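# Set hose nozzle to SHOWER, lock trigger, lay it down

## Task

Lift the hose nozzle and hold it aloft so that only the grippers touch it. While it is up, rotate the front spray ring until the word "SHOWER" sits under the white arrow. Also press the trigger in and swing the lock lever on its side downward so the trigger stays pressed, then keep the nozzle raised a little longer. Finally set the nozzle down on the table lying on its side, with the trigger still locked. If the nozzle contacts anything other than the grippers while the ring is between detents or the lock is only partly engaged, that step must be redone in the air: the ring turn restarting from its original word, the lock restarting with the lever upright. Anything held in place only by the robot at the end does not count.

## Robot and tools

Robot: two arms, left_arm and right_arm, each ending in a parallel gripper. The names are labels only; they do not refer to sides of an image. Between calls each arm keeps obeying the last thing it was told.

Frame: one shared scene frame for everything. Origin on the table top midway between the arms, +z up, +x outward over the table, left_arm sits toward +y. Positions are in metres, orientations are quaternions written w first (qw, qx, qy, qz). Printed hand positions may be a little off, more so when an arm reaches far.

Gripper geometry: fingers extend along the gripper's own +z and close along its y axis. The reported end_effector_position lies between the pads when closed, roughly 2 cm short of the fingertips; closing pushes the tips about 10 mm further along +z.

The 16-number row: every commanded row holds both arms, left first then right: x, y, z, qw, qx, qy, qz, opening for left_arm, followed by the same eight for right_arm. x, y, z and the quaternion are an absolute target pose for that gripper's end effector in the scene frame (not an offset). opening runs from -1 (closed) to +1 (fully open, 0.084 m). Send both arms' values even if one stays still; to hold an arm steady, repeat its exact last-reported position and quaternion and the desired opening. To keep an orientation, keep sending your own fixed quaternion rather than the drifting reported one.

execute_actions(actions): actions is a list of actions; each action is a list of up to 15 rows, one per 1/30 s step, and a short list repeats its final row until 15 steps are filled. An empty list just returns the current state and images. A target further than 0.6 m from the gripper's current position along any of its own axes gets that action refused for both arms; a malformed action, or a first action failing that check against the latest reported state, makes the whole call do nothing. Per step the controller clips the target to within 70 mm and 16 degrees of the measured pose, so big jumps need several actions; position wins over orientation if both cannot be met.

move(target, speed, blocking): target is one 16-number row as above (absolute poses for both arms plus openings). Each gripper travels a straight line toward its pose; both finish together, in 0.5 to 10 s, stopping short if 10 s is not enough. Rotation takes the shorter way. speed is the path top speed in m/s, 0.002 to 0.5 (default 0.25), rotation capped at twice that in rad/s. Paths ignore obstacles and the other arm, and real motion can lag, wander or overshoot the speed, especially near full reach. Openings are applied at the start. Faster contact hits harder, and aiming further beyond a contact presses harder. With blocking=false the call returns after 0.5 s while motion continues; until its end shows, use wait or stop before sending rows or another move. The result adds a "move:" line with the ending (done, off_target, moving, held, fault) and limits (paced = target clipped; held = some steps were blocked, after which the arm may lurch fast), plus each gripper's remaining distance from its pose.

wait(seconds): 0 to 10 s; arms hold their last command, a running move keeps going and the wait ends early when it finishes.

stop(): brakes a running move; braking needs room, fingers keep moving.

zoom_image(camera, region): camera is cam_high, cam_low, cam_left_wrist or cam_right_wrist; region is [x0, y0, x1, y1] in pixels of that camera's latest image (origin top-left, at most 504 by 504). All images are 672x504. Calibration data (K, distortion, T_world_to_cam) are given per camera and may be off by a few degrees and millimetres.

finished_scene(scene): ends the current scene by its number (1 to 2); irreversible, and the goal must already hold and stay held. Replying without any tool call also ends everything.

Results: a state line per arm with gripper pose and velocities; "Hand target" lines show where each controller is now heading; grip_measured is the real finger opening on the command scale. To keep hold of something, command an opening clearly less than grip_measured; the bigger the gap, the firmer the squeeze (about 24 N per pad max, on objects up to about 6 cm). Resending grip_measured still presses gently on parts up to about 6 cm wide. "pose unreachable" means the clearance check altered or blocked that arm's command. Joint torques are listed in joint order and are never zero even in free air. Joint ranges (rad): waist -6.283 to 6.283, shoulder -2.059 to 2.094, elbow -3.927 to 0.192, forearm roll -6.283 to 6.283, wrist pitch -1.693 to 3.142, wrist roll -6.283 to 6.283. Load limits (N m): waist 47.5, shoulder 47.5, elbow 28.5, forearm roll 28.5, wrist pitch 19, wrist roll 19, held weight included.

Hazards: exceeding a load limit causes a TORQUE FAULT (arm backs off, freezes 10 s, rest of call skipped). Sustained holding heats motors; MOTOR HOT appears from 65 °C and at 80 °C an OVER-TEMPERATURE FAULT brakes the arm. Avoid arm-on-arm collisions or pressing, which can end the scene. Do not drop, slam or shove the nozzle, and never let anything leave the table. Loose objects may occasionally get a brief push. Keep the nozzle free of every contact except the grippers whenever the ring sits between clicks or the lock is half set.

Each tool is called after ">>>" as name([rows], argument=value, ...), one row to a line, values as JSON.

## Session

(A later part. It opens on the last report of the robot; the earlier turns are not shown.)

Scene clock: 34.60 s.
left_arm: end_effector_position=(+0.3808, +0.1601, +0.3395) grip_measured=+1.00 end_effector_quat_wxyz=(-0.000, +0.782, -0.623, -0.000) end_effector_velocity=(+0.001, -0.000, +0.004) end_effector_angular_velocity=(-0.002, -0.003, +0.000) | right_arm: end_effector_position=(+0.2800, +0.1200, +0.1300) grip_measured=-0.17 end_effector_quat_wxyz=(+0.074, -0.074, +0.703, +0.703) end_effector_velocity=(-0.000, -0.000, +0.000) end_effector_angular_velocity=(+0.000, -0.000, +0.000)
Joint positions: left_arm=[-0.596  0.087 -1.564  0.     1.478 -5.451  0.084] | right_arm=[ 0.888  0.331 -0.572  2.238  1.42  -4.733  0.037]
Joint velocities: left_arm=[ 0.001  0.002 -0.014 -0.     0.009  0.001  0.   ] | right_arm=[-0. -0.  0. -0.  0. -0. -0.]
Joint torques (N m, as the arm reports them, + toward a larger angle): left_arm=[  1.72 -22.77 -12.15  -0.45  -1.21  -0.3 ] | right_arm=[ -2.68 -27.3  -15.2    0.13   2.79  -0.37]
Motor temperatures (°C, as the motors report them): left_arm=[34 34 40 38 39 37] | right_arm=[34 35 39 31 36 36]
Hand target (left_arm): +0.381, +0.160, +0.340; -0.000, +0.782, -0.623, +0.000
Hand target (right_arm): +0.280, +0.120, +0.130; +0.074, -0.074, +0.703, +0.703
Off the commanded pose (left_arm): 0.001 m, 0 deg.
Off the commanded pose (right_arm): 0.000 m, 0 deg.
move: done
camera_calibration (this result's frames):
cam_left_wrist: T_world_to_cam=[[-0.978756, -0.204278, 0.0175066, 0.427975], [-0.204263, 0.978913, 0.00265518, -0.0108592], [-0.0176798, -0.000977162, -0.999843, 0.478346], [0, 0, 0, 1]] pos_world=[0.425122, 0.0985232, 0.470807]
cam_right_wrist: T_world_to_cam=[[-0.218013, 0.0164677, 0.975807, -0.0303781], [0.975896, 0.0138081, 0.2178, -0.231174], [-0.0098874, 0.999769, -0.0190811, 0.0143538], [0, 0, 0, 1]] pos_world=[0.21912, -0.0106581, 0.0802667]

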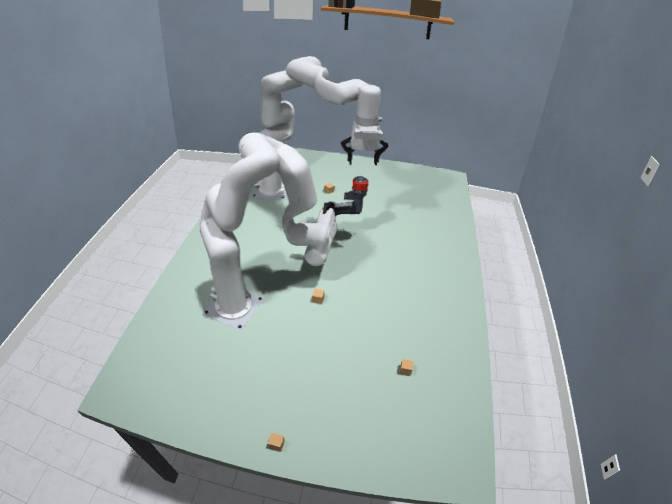

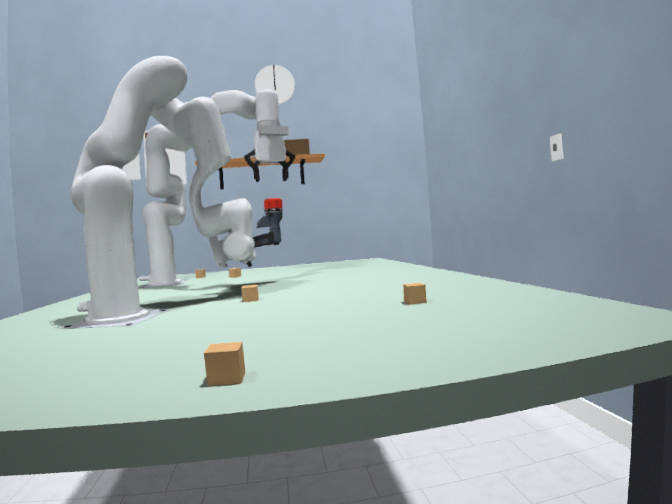

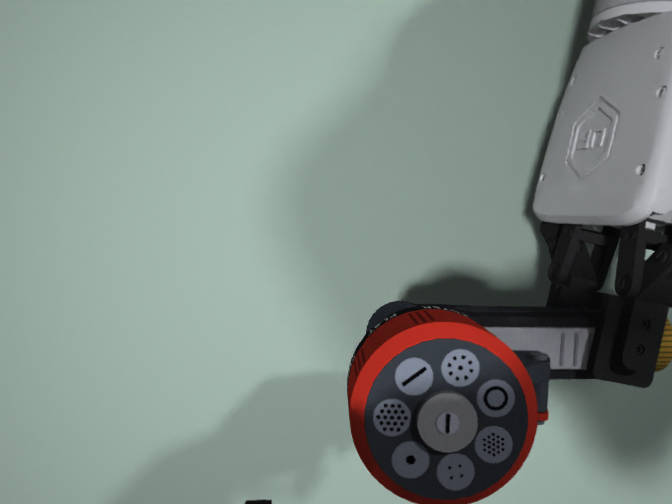

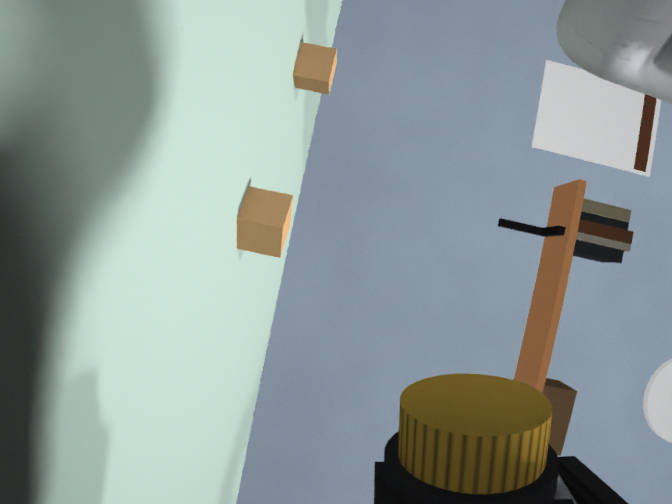

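>>> execute_actions(actions=[])

>>> move(target=[0.36,0.31,0.33,0,-0.707,0.707,0,-1,0.28,0.12,0.13,0.074,-0.074,0.703,0.703,-1])

>>> move(target=[0.34,0.31,0.225,0.5,0.5,-0.5,0.5,-1,0.28,0.12,0.13,0.074,-0.074,0.703,0.703,-1])

Scene clock: 37.23 s.
left_arm: end_effector_position=(+0.3809, +0.1601, +0.3400) grip_measured=+1.00 end_effector_quat_wxyz=(-0.000, +0.782, -0.623, +0.000) end_effector_velocity=(+0.000, +0.001, -0.000) end_effector_angular_velocity=(-0.000, -0.000, +0.001) | right_arm: end_effector_position=(+0.2800, +0.1200, +0.1300) grip_measured=-0.17 end_effector_quat_wxyz=(+0.074, -0.074, +0.703, +0.703) end_effector_velocity=(+0.000, +0.000, +0.000) end_effector_angular_velocity=(+0.000, -0.000, +0.000)
Joint positions: left_arm=[-0.596  0.087 -1.565  0.     1.479 -5.451  0.084] | right_arm=[ 0.888  0.331 -0.572  2.238  1.42  -4.733  0.037]
Joint velocities: left_arm=[ 0.001 -0.     0.    -0.    -0.     0.    -0.   ] | right_arm=[ 0. -0.  0. -0. -0.  0.  0.]
Joint torques (N m, as the arm reports them, + toward a larger angle): left_arm=[  1.75 -22.92 -12.2   -0.45  -1.3   -0.39] | right_arm=[ -2.29 -26.96 -14.98  -0.14   3.01  -0.31]
Motor temperatures (°C, as the motors report them): left_arm=[34 34 40 38 39 37] | right_arm=[34 35 39 31 36 36]
Hand target (left_arm): +0.381, +0.160, +0.340; -0.000, +0.782, -0.623, +0.000
Hand target (right_arm): +0.280, +0.120, +0.130; +0.074, -0.074, +0.703, +0.703
Off the commanded pose (left_arm): 0.000 m, 0 deg.
Off the commanded pose (right_arm): 0.000 m, 0 deg.
camera_calibration (this result's frames):
cam_left_wrist: T_world_to_cam=[[-0.978755, -0.204315, 0.0171627, 0.428185], [-0.204305, 0.978904, 0.00234718, -0.0107296], [-0.0172802, -0.00120912, -0.99985, 0.478761], [0, 0, 0, 1]] pos_world=[0.425169, 0.0985667, 0.471366]
cam_right_wrist: T_world_to_cam=[[-0.218013, 0.0164684, 0.975807, -0.030378], [0.975896, 0.0138078, 0.2178, -0.231174], [-0.0098869, 0.999769, -0.0190818, 0.0143539], [0, 0, 0, 1]] pos_world=[0.21912, -0.0106583, 0.0802665]

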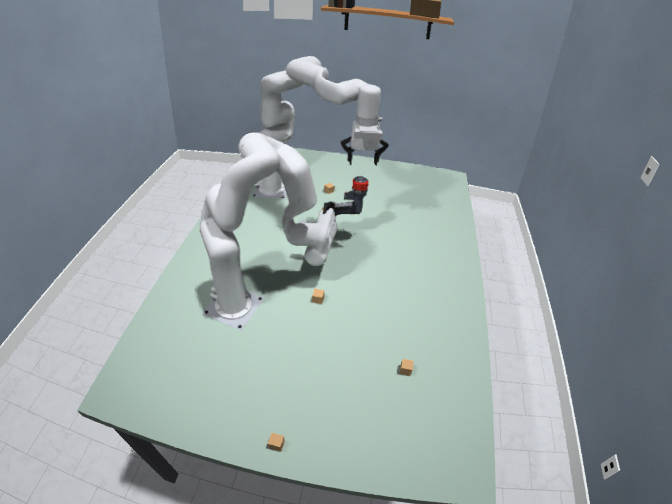

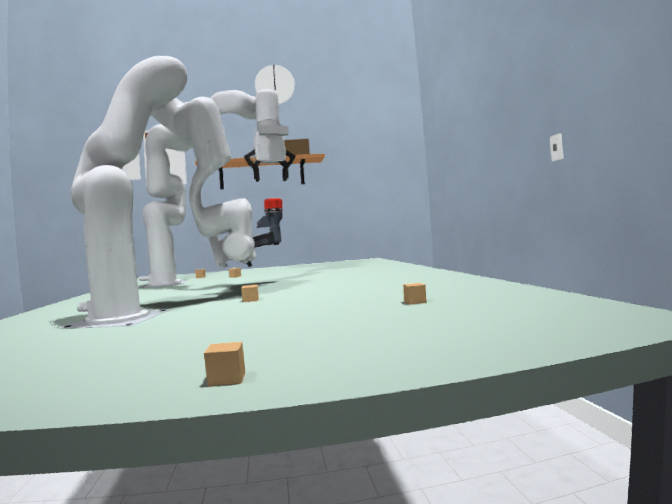

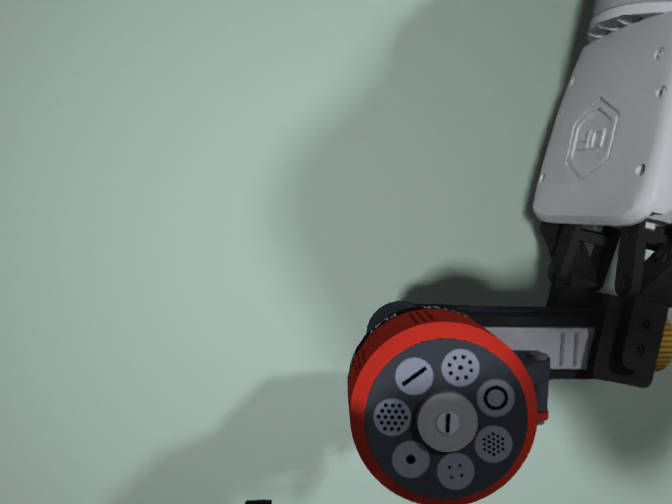

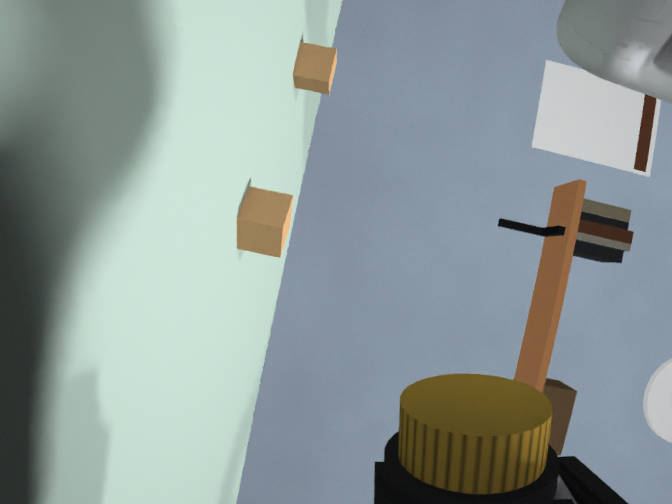

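Scene clock: 38.50 s.
left_arm: end_effector_position=(+0.3602, +0.3097, +0.3297) grip_measured=-1.00 end_effector_quat_wxyz=(-0.001, +0.707, -0.707, -0.001) end_effector_velocity=(+0.000, +0.002, +0.000) end_effector_angular_velocity=(-0.004, -0.003, -0.004) | right_arm: end_effector_position=(+0.2800, +0.1200, +0.1300) grip_measured=-0.17 end_effector_quat_wxyz=(+0.074, -0.074, +0.703, +0.703) end_effector_velocity=(-0.000, -0.000, -0.001) end_effector_angular_velocity=(-0.001, +0.001, -0.000)
Joint positions: left_arm=[-0.313 -0.181 -1.238  0.002  1.419 -4.943  0.   ] | right_arm=[ 0.888  0.331 -0.572  2.238  1.42  -4.733  0.037]
Joint velocities: left_arm=[ 0.007 -0.005  0.005 -0.003 -0.004  0.012  0.   ] | right_arm=[-0.     0.001  0.     0.     0.    -0.    -0.   ]
Joint torques (N m, as the arm reports them, + toward a larger angle): left_arm=[  1.62 -17.31 -12.15  -0.32  -1.31  -0.39] | right_arm=[ -2.15 -27.72 -15.08   0.12   2.75  -0.47]
Motor temperatures (°C, as the motors report them): left_arm=[34 34 40 38 39 37] | right_arm=[34 35 39 31 36 36]
Hand target (left_arm): +0.360, +0.310, +0.330; -0.001, +0.707, -0.707, -0.000
Hand target (right_arm): +0.280, +0.120, +0.130; +0.074, -0.074, +0.703, +0.703
Off the commanded pose (left_arm): 0.000 m, 0 deg.
Off the commanded pose (right_arm): 0.000 m, 0 deg.
move: done
camera_calibration (this result's frames):
cam_left_wrist: T_world_to_cam=[[-0.99968, 0.018664, 0.0170882, 0.377171], [0.0187343, 0.999817, 0.00396651, -0.248786], [-0.017011, 0.00428538, -0.999846, 0.466507], [0, 0, 0, 1]] pos_world=[0.389647, 0.239702, 0.460977]
cam_right_wrist: T_world_to_cam=[[-0.218013, 0.0164683, 0.975807, -0.0303779], [0.975896, 0.0138074, 0.2178, -0.231173], [-0.00988652, 0.999769, -0.0190816, 0.0143539], [0, 0, 0, 1]] pos_world=[0.21912, -0.0106584, 0.0802664]

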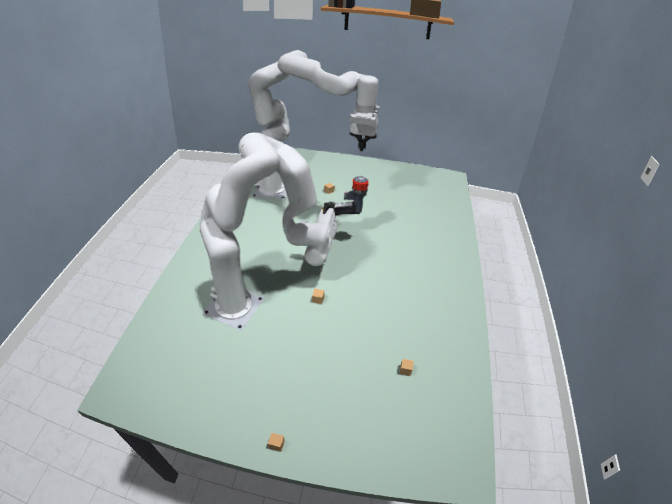

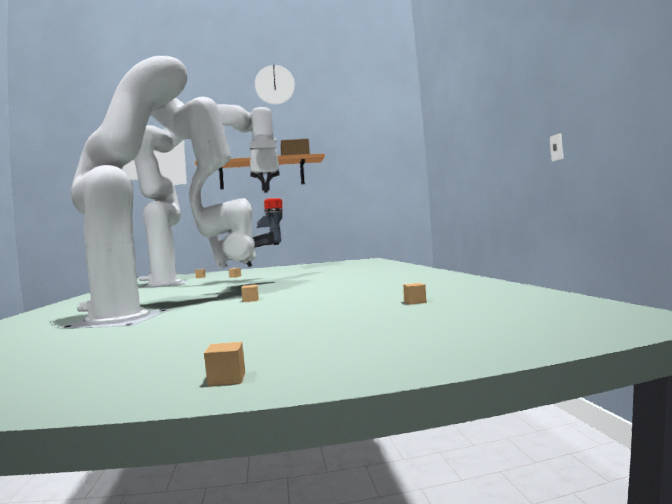

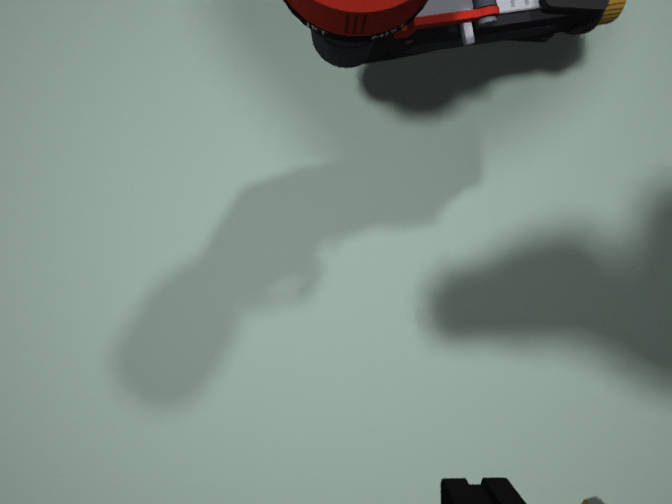

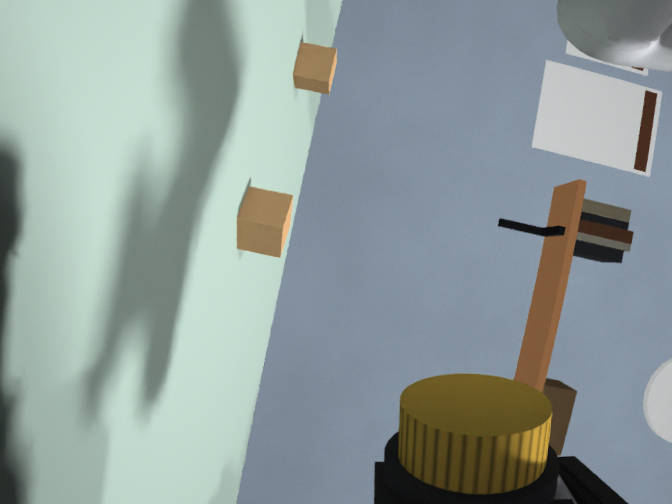

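Scene clock: 42.20 s.
left_arm: end_effector_position=(+0.3399, +0.3103, +0.2243) grip_measured=-1.00 end_effector_quat_wxyz=(+0.497, +0.503, -0.500, +0.500) end_effector_velocity=(-0.001, -0.001, -0.001) end_effector_angular_velocity=(-0.011, +0.001, -0.005) | right_arm: end_effector_position=(+0.2800, +0.1200, +0.1300) grip_measured=-0.17 end_effector_quat_wxyz=(+0.074, -0.074, +0.703, +0.703) end_effector_velocity=(+0.000, +0.000, -0.000) end_effector_angular_velocity=(-0.000, +0.000, -0.000)
Joint positions: left_arm=[ 0.329  0.269 -0.876 -1.228  1.793 -3.709  0.   ] | right_arm=[ 0.888  0.331 -0.572  2.238  1.42  -4.733  0.037]
Joint velocities: left_arm=[-0.001  0.011 -0.003 -0.001  0.009  0.006  0.   ] | right_arm=[-0.     0.001 -0.001  0.    -0.     0.    -0.   ]
Joint torques (N m, as the arm reports them, + toward a larger angle): left_arm=[  1.68 -21.88  -8.84  -1.11   2.28  -0.38] | right_arm=[ -2.84 -26.87 -15.08   0.3    2.83  -0.26]
Motor temperatures (°C, as the motors report them): left_arm=[34 34 40 38 39 37] | right_arm=[34 35 39 31 36 36]
Hand target (left_arm): +0.340, +0.310, +0.224; +0.498, +0.502, -0.500, +0.500
Hand target (right_arm): +0.280, +0.120, +0.130; +0.074, -0.074, +0.703, +0.703
Off the commanded pose (left_arm): 0.001 m, 0 deg.
Off the commanded pose (right_arm): 0.000 m, 0 deg.
move: done
camera_calibration (this result's frames):
cam_left_wrist: T_world_to_cam=[[-0.999749, 0.0124198, -0.0186514, 0.368687], [0.018755, 0.00828106, -0.99979, 0.284251], [-0.0122628, -0.999889, -0.00851192, 0.448409], [0, 0, 0, 1]] pos_world=[0.368762, 0.441427, 0.294885]
cam_right_wrist: T_world_to_cam=[[-0.218013, 0.0164684, 0.975807, -0.030378], [0.975896, 0.0138077, 0.2178, -0.231173], [-0.0098868, 0.999769, -0.0190817, 0.0143539], [0, 0, 0, 1]] pos_world=[0.21912, -0.0106584, 0.0802664]

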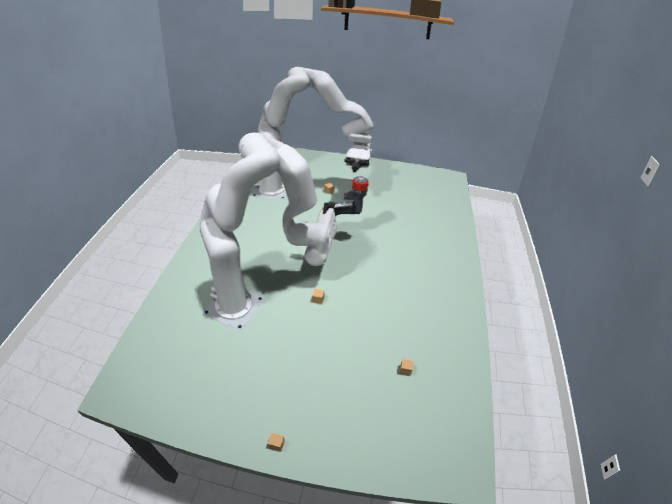

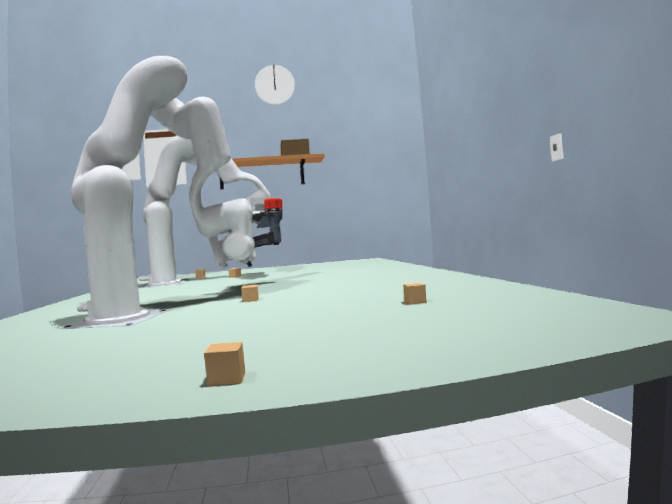

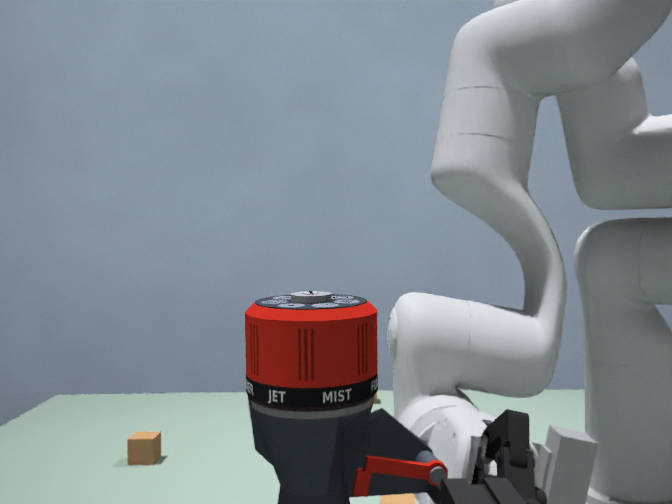

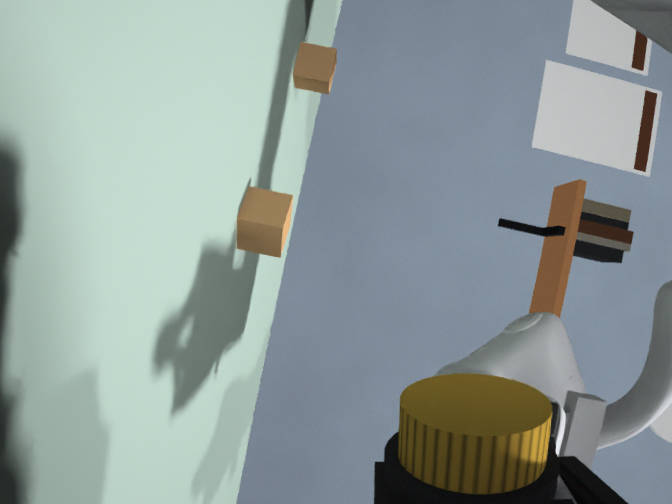

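>>> move(target=[0.335,0.195,0.226,0.5,0.5,-0.5,0.5,-1,0.28,0.12,0.13,0.074,-0.074,0.703,0.703,-1], speed=0.1)

>>> move(target=[0.335,0.161,0.226,0.5,0.5,-0.5,0.5,-1,0.28,0.12,0.13,0.074,-0.074,0.703,0.703,-1], speed=0.02)

Scene clock: 45.10 s.
left_arm: end_effector_position=(+0.3349, +0.1954, +0.2260) grip_measured=-1.00 end_effector_quat_wxyz=(+0.500, +0.500, -0.500, +0.500) end_effector_velocity=(+0.000, -0.002, -0.000) end_effector_angular_velocity=(+0.000, -0.000, -0.000) | right_arm: end_effector_position=(+0.2800, +0.1200, +0.1300) grip_measured=-0.17 end_effector_quat_wxyz=(+0.074, -0.074, +0.703, +0.703) end_effector_velocity=(+0.000, +0.000, -0.000) end_effector_angular_velocity=(-0.000, -0.000, -0.000)
Joint positions: left_arm=[ 0.031  0.179 -0.746 -1.476  1.632 -3.706  0.   ] | right_arm=[ 0.888  0.331 -0.572  2.238  1.42  -4.733  0.037]
Joint velocities: left_arm=[-0.006 -0.     0.    -0.005 -0.003  0.     0.   ] | right_arm=[ 0.     0.001 -0.001  0.    -0.    -0.     0.   ]
Joint torques (N m, as the arm reports them, + toward a larger angle): left_arm=[  1.89 -20.23  -8.96  -1.04   2.18  -0.37] | right_arm=[ -2.38 -27.43 -15.17   0.44   2.99  -0.36]
Motor temperatures (°C, as the motors report them): left_arm=[34 34 40 38 39 37] | right_arm=[34 36 39 31 36 36]
Hand target (left_arm): +0.335, +0.195, +0.226; +0.500, +0.500, -0.500, +0.500
Hand target (right_arm): +0.280, +0.120, +0.130; +0.074, -0.074, +0.703, +0.703
Off the commanded pose (left_arm): 0.000 m, 0 deg.
Off the commanded pose (right_arm): 0.000 m, 0 deg.
move: done
camera_calibration (this result's frames):
cam_left_wrist: T_world_to_cam=[[-0.999677, 0.0170118, -0.0188555, 0.364201], [0.0188903, 0.00188819, -0.99982, 0.288214], [-0.0169731, -0.999854, -0.00220893, 0.333586], [0, 0, 0, 1]] pos_world=[0.364301, 0.326797, 0.295766]
cam_right_wrist: T_world_to_cam=[[-0.218013, 0.0164684, 0.975807, -0.0303779], [0.975896, 0.0138078, 0.2178, -0.231173], [-0.00988699, 0.999769, -0.0190817, 0.014354], [0, 0, 0, 1]] pos_world=[0.21912, -0.0106584, 0.0802664]

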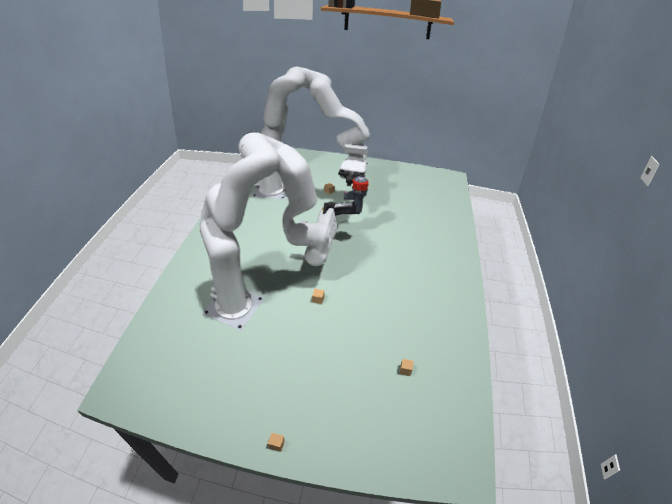

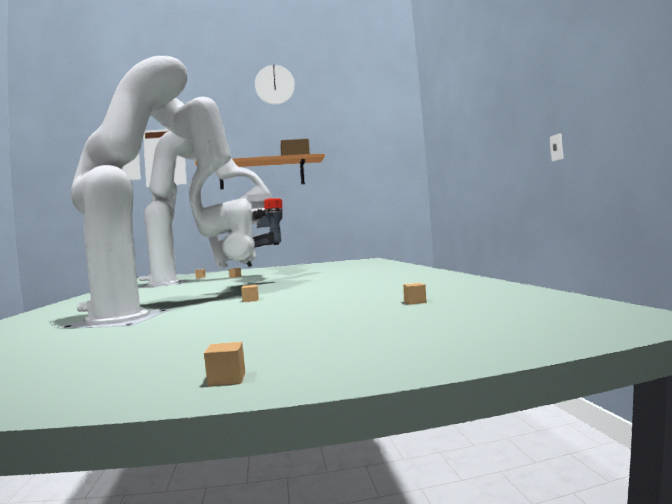

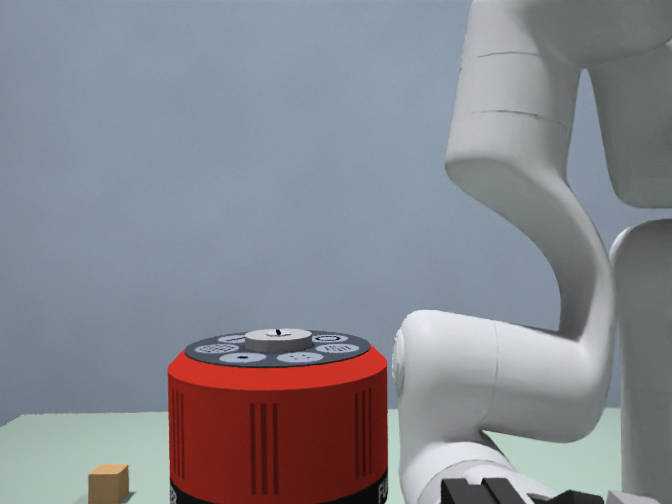

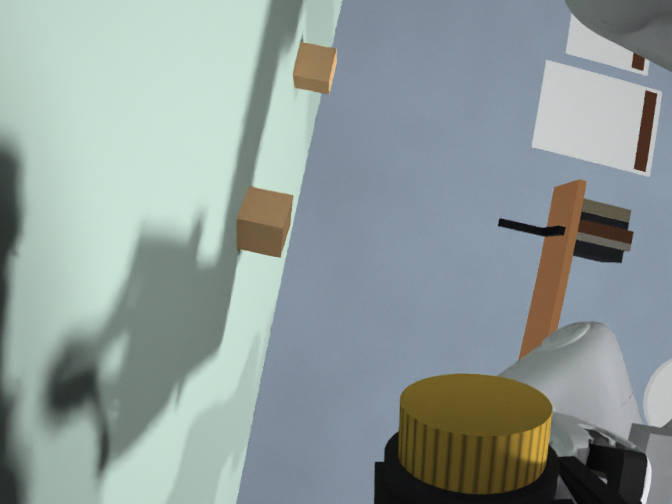

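Scene clock: 47.13 s.
left_arm: end_effector_position=(+0.3350, +0.1612, +0.2260) grip_measured=-1.00 end_effector_quat_wxyz=(+0.500, +0.500, -0.500, +0.500) end_effector_velocity=(+0.000, -0.002, +0.000) end_effector_angular_velocity=(+0.000, -0.001, +0.000) | right_arm: end_effector_position=(+0.2800, +0.1200, +0.1300) grip_measured=-0.17 end_effector_quat_wxyz=(+0.074, -0.074, +0.703, +0.703) end_effector_velocity=(-0.000, -0.000, -0.000) end_effector_angular_velocity=(-0.000, +0.000, +0.000)
Joint positions: left_arm=[-0.066  0.173 -0.738 -1.557  1.58  -3.706  0.   ] | right_arm=[ 0.888  0.331 -0.572  2.238  1.42  -4.733  0.037]
Joint velocities: left_arm=[-0.005  0.    -0.001 -0.005 -0.003  0.     0.   ] | right_arm=[ 0.     0.     0.001 -0.     0.    -0.    -0.   ]
Joint torques (N m, as the arm reports them, + toward a larger angle): left_arm=[  1.8  -20.33  -9.18  -1.05   2.27  -0.29] | right_arm=[ -2.48 -27.47 -15.33   0.14   2.99  -0.28]
Motor temperatures (°C, as the motors report them): left_arm=[34 34 40 38 39 37] | right_arm=[34 36 39 31 36 36]
Hand target (left_arm): +0.335, +0.161, +0.226; +0.500, +0.500, -0.500, +0.500
Hand target (right_arm): +0.280, +0.120, +0.130; +0.074, -0.074, +0.703, +0.703
Off the commanded pose (left_arm): 0.000 m, 0 deg.
Off the commanded pose (right_arm): 0.000 m, 0 deg.
move: done
camera_calibration (this result's frames):
cam_left_wrist: T_world_to_cam=[[-0.999675, 0.0172403, -0.0187753, 0.36481], [0.0188149, 0.00213324, -0.999821, 0.288281], [-0.0171972, -0.999849, -0.00245692, 0.29958], [0, 0, 0, 1]] pos_world=[0.364419, 0.29263, 0.295814]
cam_right_wrist: T_world_to_cam=[[-0.218013, 0.0164684, 0.975807, -0.030378], [0.975896, 0.0138074, 0.2178, -0.231173], [-0.00988658, 0.999769, -0.0190816, 0.0143539], [0, 0, 0, 1]] pos_world=[0.21912, -0.0106584, 0.0802665]

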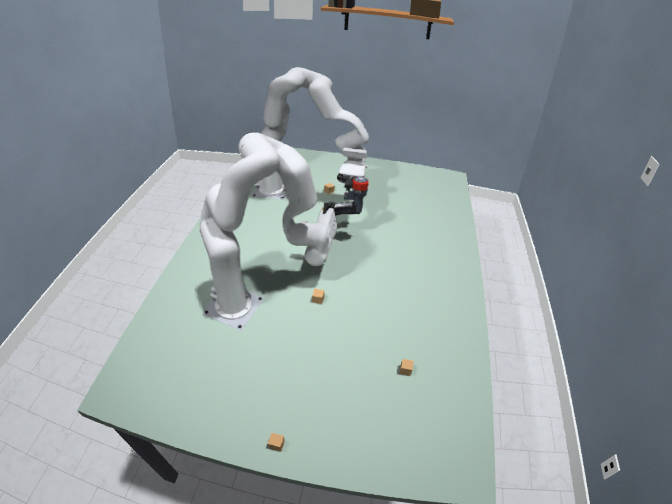

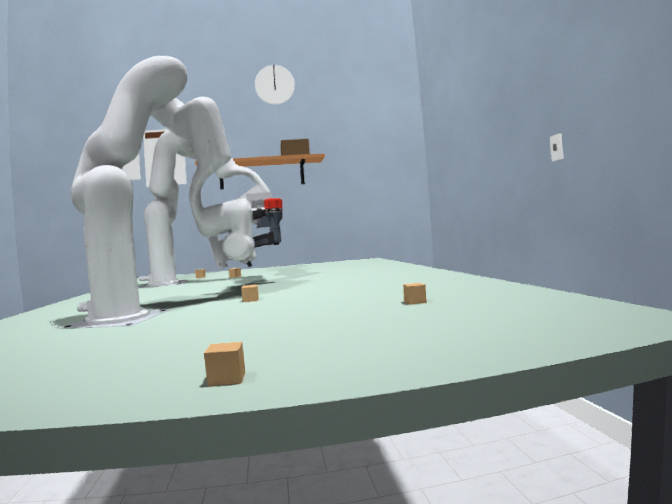

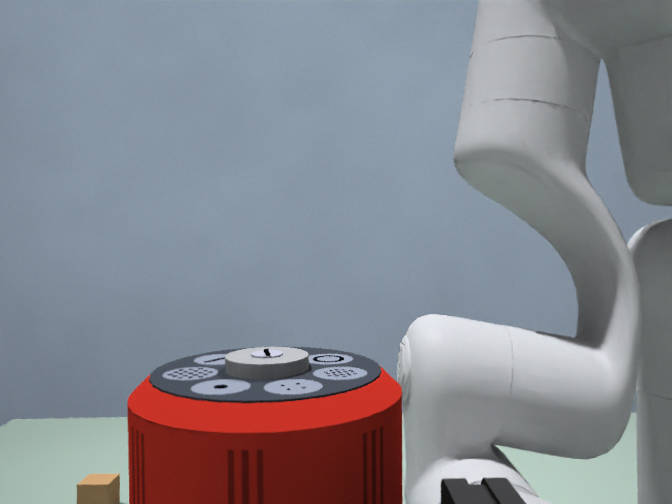

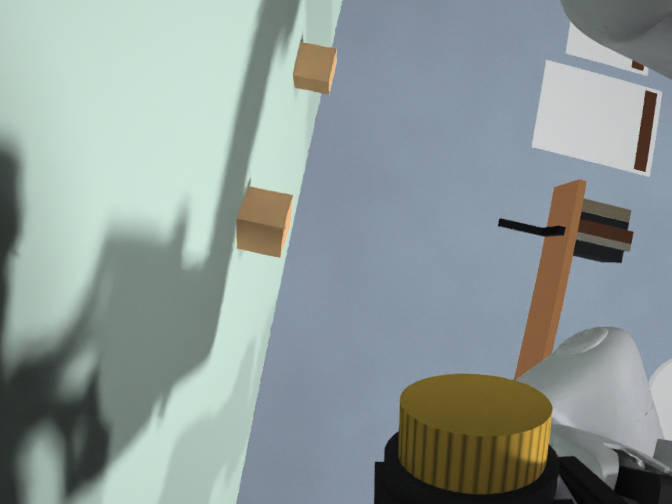

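>>> move(target=[0.3395,0.163,0.226,0.5,0.5,-0.5,0.5,-1,0.28,0.12,0.13,0.074,-0.074,0.703,0.703,-1], speed=0.015)

>>> move(target=[0.342,0.163,0.206,0.5,0.5,-0.5,0.5,-1,0.28,0.12,0.13,0.074,-0.074,0.703,0.703,-1], speed=0.015)

>>> move(target=[0.3435,0.163,0.183,0.5,0.5,-0.5,0.5,-1,0.28,0.12,0.13,0.074,-0.074,0.703,0.703,-1], speed=0.015)

Scene clock: 50.63 s.
left_arm: end_effector_position=(+0.3390, +0.1628, +0.2259) grip_measured=-1.00 end_effector_quat_wxyz=(+0.500, +0.500, -0.500, +0.500) end_effector_velocity=(+0.002, +0.000, -0.000) end_effector_angular_velocity=(+0.000, +0.001, -0.002) | right_arm: end_effector_position=(+0.2803, +0.1200, +0.1301) grip_measured=-0.17 end_effector_quat_wxyz=(+0.074, -0.074, +0.703, +0.703) end_effector_velocity=(+0.000, -0.000, +0.000) end_effector_angular_velocity=(+0.000, -0.000, -0.000)
Joint positions: left_arm=[-0.062  0.185 -0.753 -1.553  1.582 -3.71   0.   ] | right_arm=[ 0.887  0.331 -0.572  2.238  1.42  -4.733  0.037]
Joint velocities: left_arm=[ 0.001  0.006 -0.008  0.003  0.001 -0.002  0.   ] | right_arm=[-0.    -0.001  0.001  0.     0.     0.     0.   ]
Joint torques (N m, as the arm reports them, + toward a larger angle): left_arm=[  2.09 -20.88  -9.78  -1.39   1.8   -0.3 ] | right_arm=[ -1.88 -27.17 -14.65  -0.36   3.    -0.78]
Motor temperatures (°C, as the motors report them): left_arm=[34 34 39 38 39 37] | right_arm=[34 36 39 31 37 36]
Hand target (left_arm): +0.340, +0.163, +0.226; +0.500, +0.500, -0.500, +0.500
Hand target (right_arm): +0.280, +0.120, +0.130; +0.074, -0.074, +0.703, +0.703
Off the commanded pose (left_arm): 0.001 m, 0 deg.
Off the commanded pose (right_arm): 0.000 m, 0 deg.
move: done
camera_calibration (this result's frames):
cam_left_wrist: T_world_to_cam=[[-0.999672, 0.0178625, -0.0183649, 0.368605], [0.0184052, 0.0020962, -0.999828, 0.288247], [-0.0178209, -0.999838, -0.00242428, 0.301387], [0, 0, 0, 1]] pos_world=[0.368549, 0.29415, 0.295697]
cam_right_wrist: T_world_to_cam=[[-0.217976, 0.0165289, 0.975814, -0.0303974], [0.975911, 0.0131307, 0.217775, -0.231412], [-0.00921356, 0.999777, -0.0189929, 0.0141722], [0, 0, 0, 1]] pos_world=[0.219342, -0.010628, 0.0803271]

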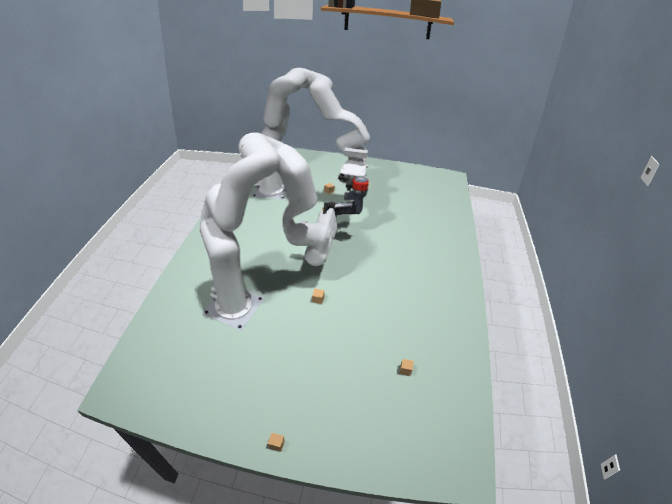

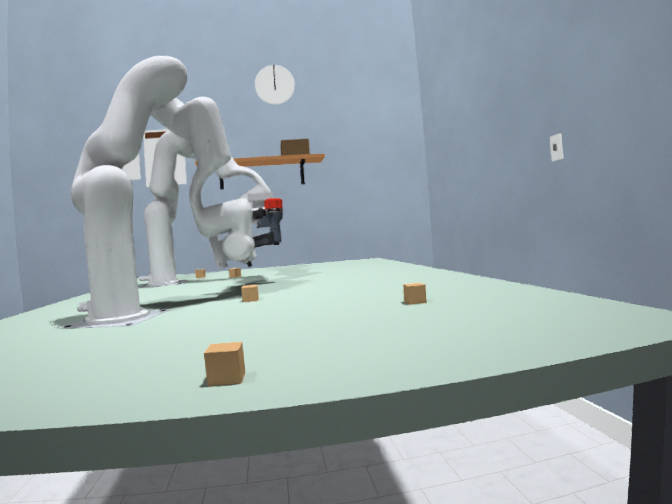

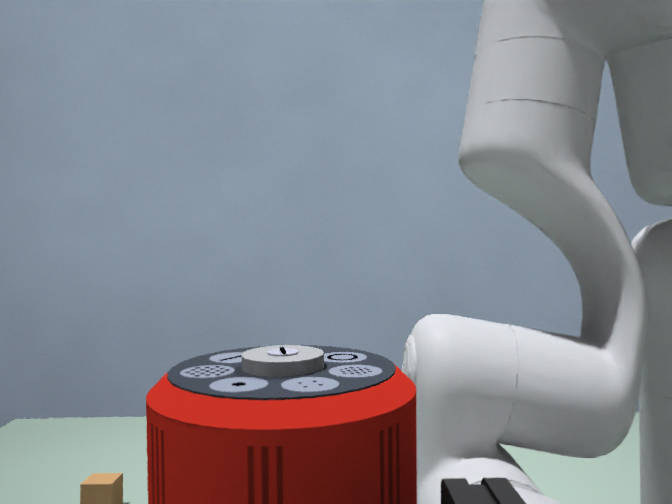

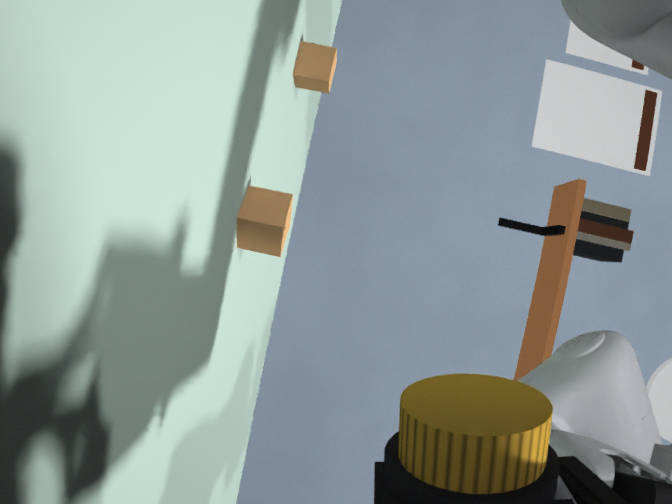

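Scene clock: 52.27 s.
left_arm: end_effector_position=(+0.3421, +0.1631, +0.2063) grip_measured=-1.00 end_effector_quat_wxyz=(+0.500, +0.500, -0.500, +0.500) end_effector_velocity=(+0.000, +0.000, -0.003) end_effector_angular_velocity=(+0.002, +0.001, +0.000) | right_arm: end_effector_position=(+0.2798, +0.1200, +0.1299) grip_measured=-0.16 end_effector_quat_wxyz=(+0.074, -0.074, +0.703, +0.703) end_effector_velocity=(+0.001, +0.001, +0.002) end_effector_angular_velocity=(+0.004, -0.003, -0.000)
Joint positions: left_arm=[-0.061  0.248 -0.773 -1.553  1.581 -3.666  0.   ] | right_arm=[ 0.888  0.331 -0.572  2.237  1.42  -4.733  0.037]
Joint velocities: left_arm=[-0.     0.007 -0.002  0.001 -0.002  0.005  0.   ] | right_arm=[-0.    -0.002 -0.001  0.     0.002 -0.    -0.   ]
Joint torques (N m, as the arm reports them, + toward a larger angle): left_arm=[  1.4  -20.16  -8.04  -0.63   1.71  -0.36] | right_arm=[ -3.01 -28.5  -16.58   0.33   3.63  -0.61]
Motor temperatures (°C, as the motors report them): left_arm=[34 34 39 38 39 37] | right_arm=[34 36 39 31 37 36]
Hand target (left_arm): +0.342, +0.163, +0.206; +0.500, +0.500, -0.500, +0.500
Hand target (right_arm): +0.280, +0.120, +0.130; +0.074, -0.074, +0.703, +0.703
Off the commanded pose (left_arm): 0.000 m, 0 deg.
Off the commanded pose (right_arm): 0.000 m, 0 deg.
move: done
camera_calibration (this result's frames):
cam_left_wrist: T_world_to_cam=[[-0.999673, 0.0170556, -0.0190501, 0.371661], [0.0190944, 0.00243391, -0.999815, 0.268247], [-0.0170061, -0.999852, -0.00275878, 0.301474], [0, 0, 0, 1]] pos_world=[0.371545, 0.294438, 0.276109]
cam_right_wrist: T_world_to_cam=[[-0.217932, 0.0165182, 0.975824, -0.0303684], [0.97591, 0.0141831, 0.217711, -0.231023], [-0.010244, 0.999763, -0.0192112, 0.0144685], [0, 0, 0, 1]] pos_world=[0.218988, -0.0106868, 0.0802084]

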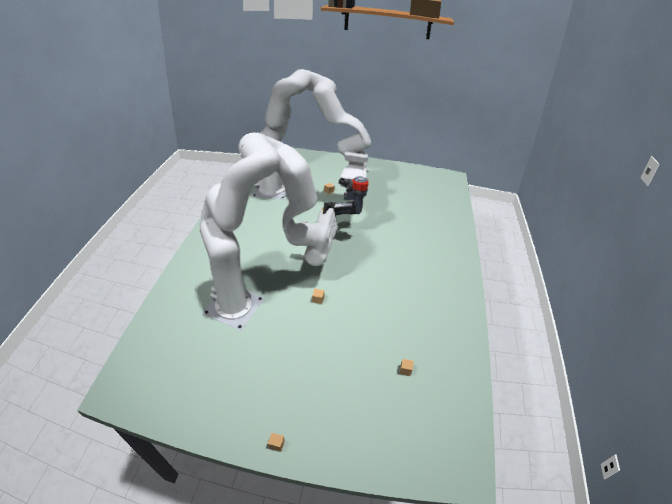

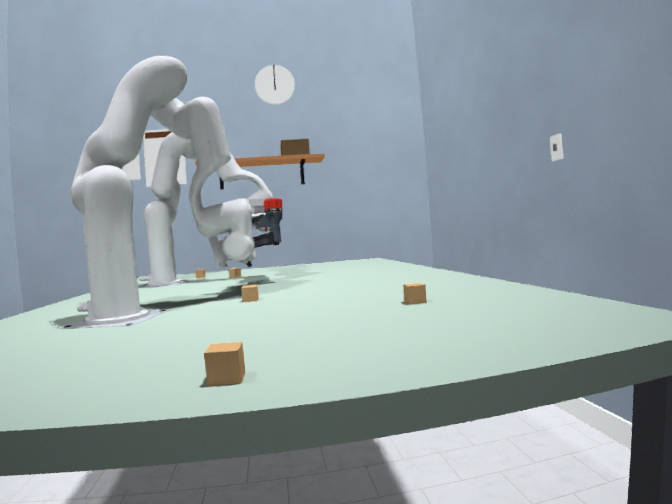

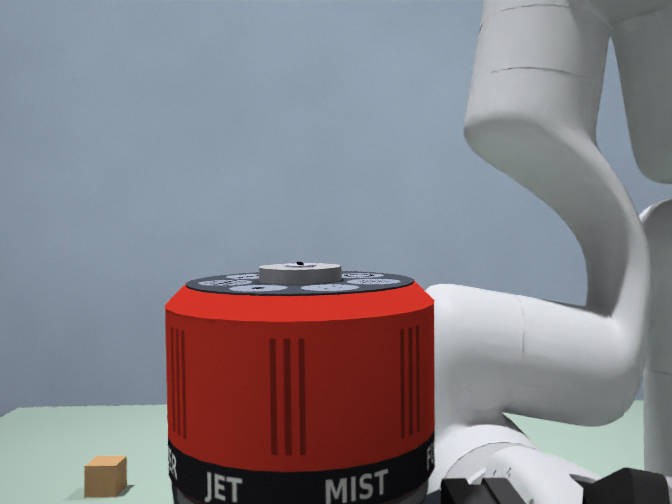

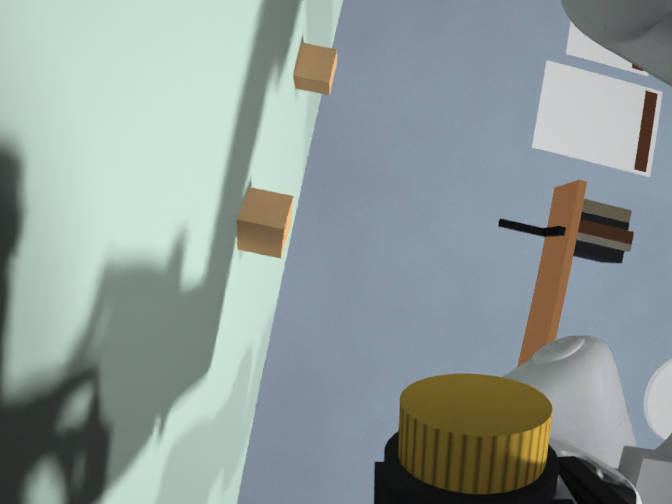

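Scene clock: 54.07 s.
left_arm: end_effector_position=(+0.3436, +0.1630, +0.1834) grip_measured=-1.00 end_effector_quat_wxyz=(+0.500, +0.500, -0.500, +0.500) end_effector_velocity=(+0.001, +0.000, -0.002) end_effector_angular_velocity=(-0.001, -0.001, +0.001) | right_arm: end_effector_position=(+0.2799, +0.1199, +0.1297) grip_measured=-0.16 end_effector_quat_wxyz=(+0.074, -0.074, +0.703, +0.703) end_effector_velocity=(-0.000, -0.000, -0.001) end_effector_angular_velocity=(-0.002, +0.002, -0.001)
Joint positions: left_arm=[-0.062  0.319 -0.793 -1.553  1.58  -3.615  0.   ] | right_arm=[ 0.888  0.331 -0.572  2.238  1.42  -4.733  0.037]
Joint velocities: left_arm=[ 0.001  0.008 -0.003 -0.     0.001  0.006  0.   ] | right_arm=[-0.     0.001  0.001  0.    -0.    -0.     0.   ]
Joint torques (N m, as the arm reports them, + toward a larger angle): left_arm=[ -0.8  -19.87  -5.16   1.36   2.96  -0.37] | right_arm=[ -7.35 -30.77 -21.65   3.73   3.53   0.17]
Motor temperatures (°C, as the motors report them): left_arm=[34 34 39 38 39 37] | right_arm=[34 36 39 31 37 36]
Hand target (left_arm): +0.344, +0.163, +0.183; +0.500, +0.500, -0.500, +0.500
Hand target (right_arm): +0.280, +0.120, +0.130; +0.074, -0.074, +0.703, +0.703
Off the commanded pose (left_arm): 0.000 m, 0 deg.
Off the commanded pose (right_arm): 0.000 m, 0 deg.
move: done
camera_calibration (this result's frames):
cam_left_wrist: T_world_to_cam=[[-0.999669, 0.0172329, -0.019093, 0.372673], [0.019135, 0.00227627, -0.999814, 0.245364], [-0.0171862, -0.999849, -0.00260527, 0.301455], [0, 0, 0, 1]] pos_world=[0.373036, 0.294429, 0.253219]
cam_right_wrist: T_world_to_cam=[[-0.217535, 0.0170104, 0.975904, -0.0303645], [0.976002, 0.0139652, 0.217314, -0.23097], [-0.00993213, 0.999758, -0.0196401, 0.0145442], [0, 0, 0, 1]] pos_world=[0.218967, -0.0107986, 0.0801115]

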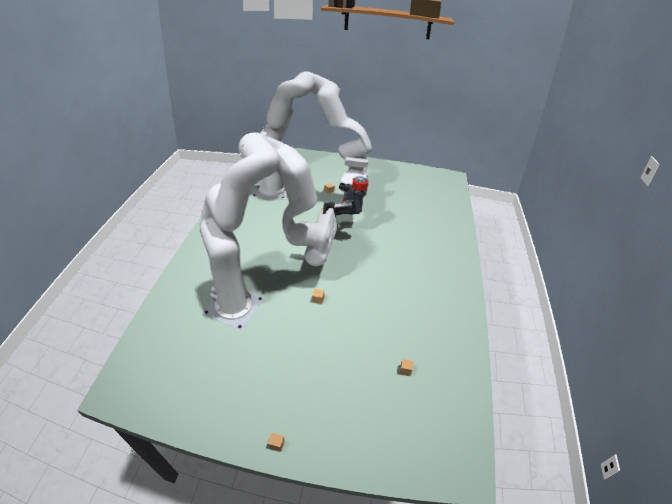

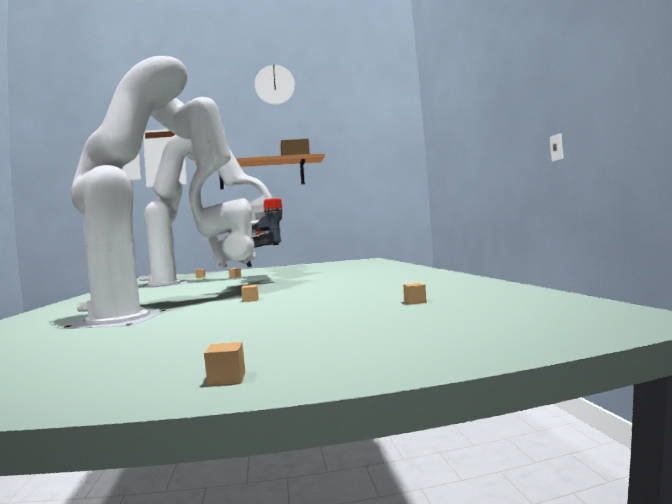

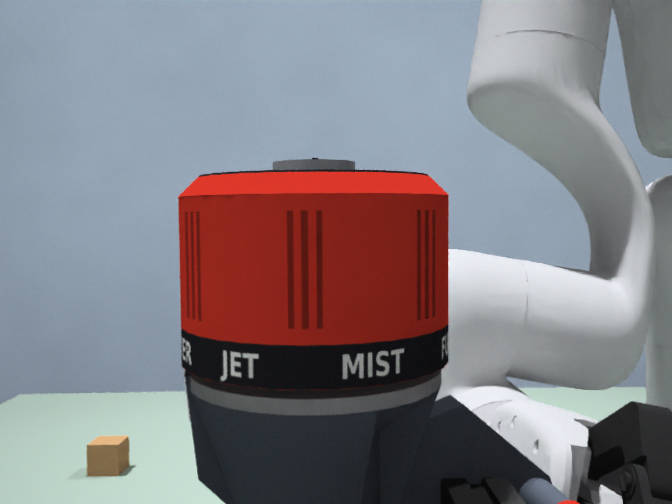

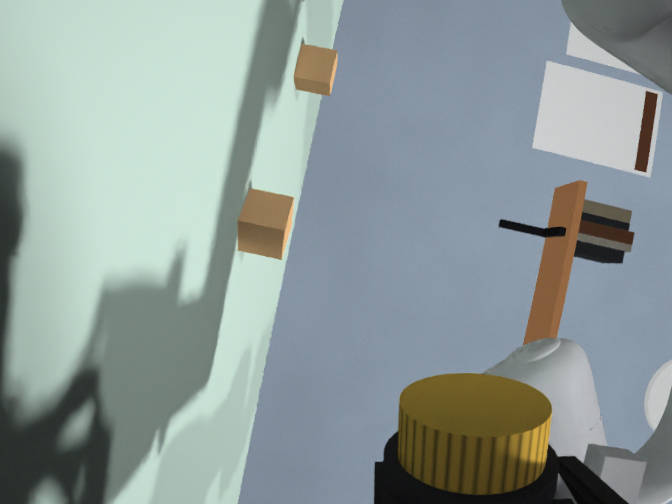

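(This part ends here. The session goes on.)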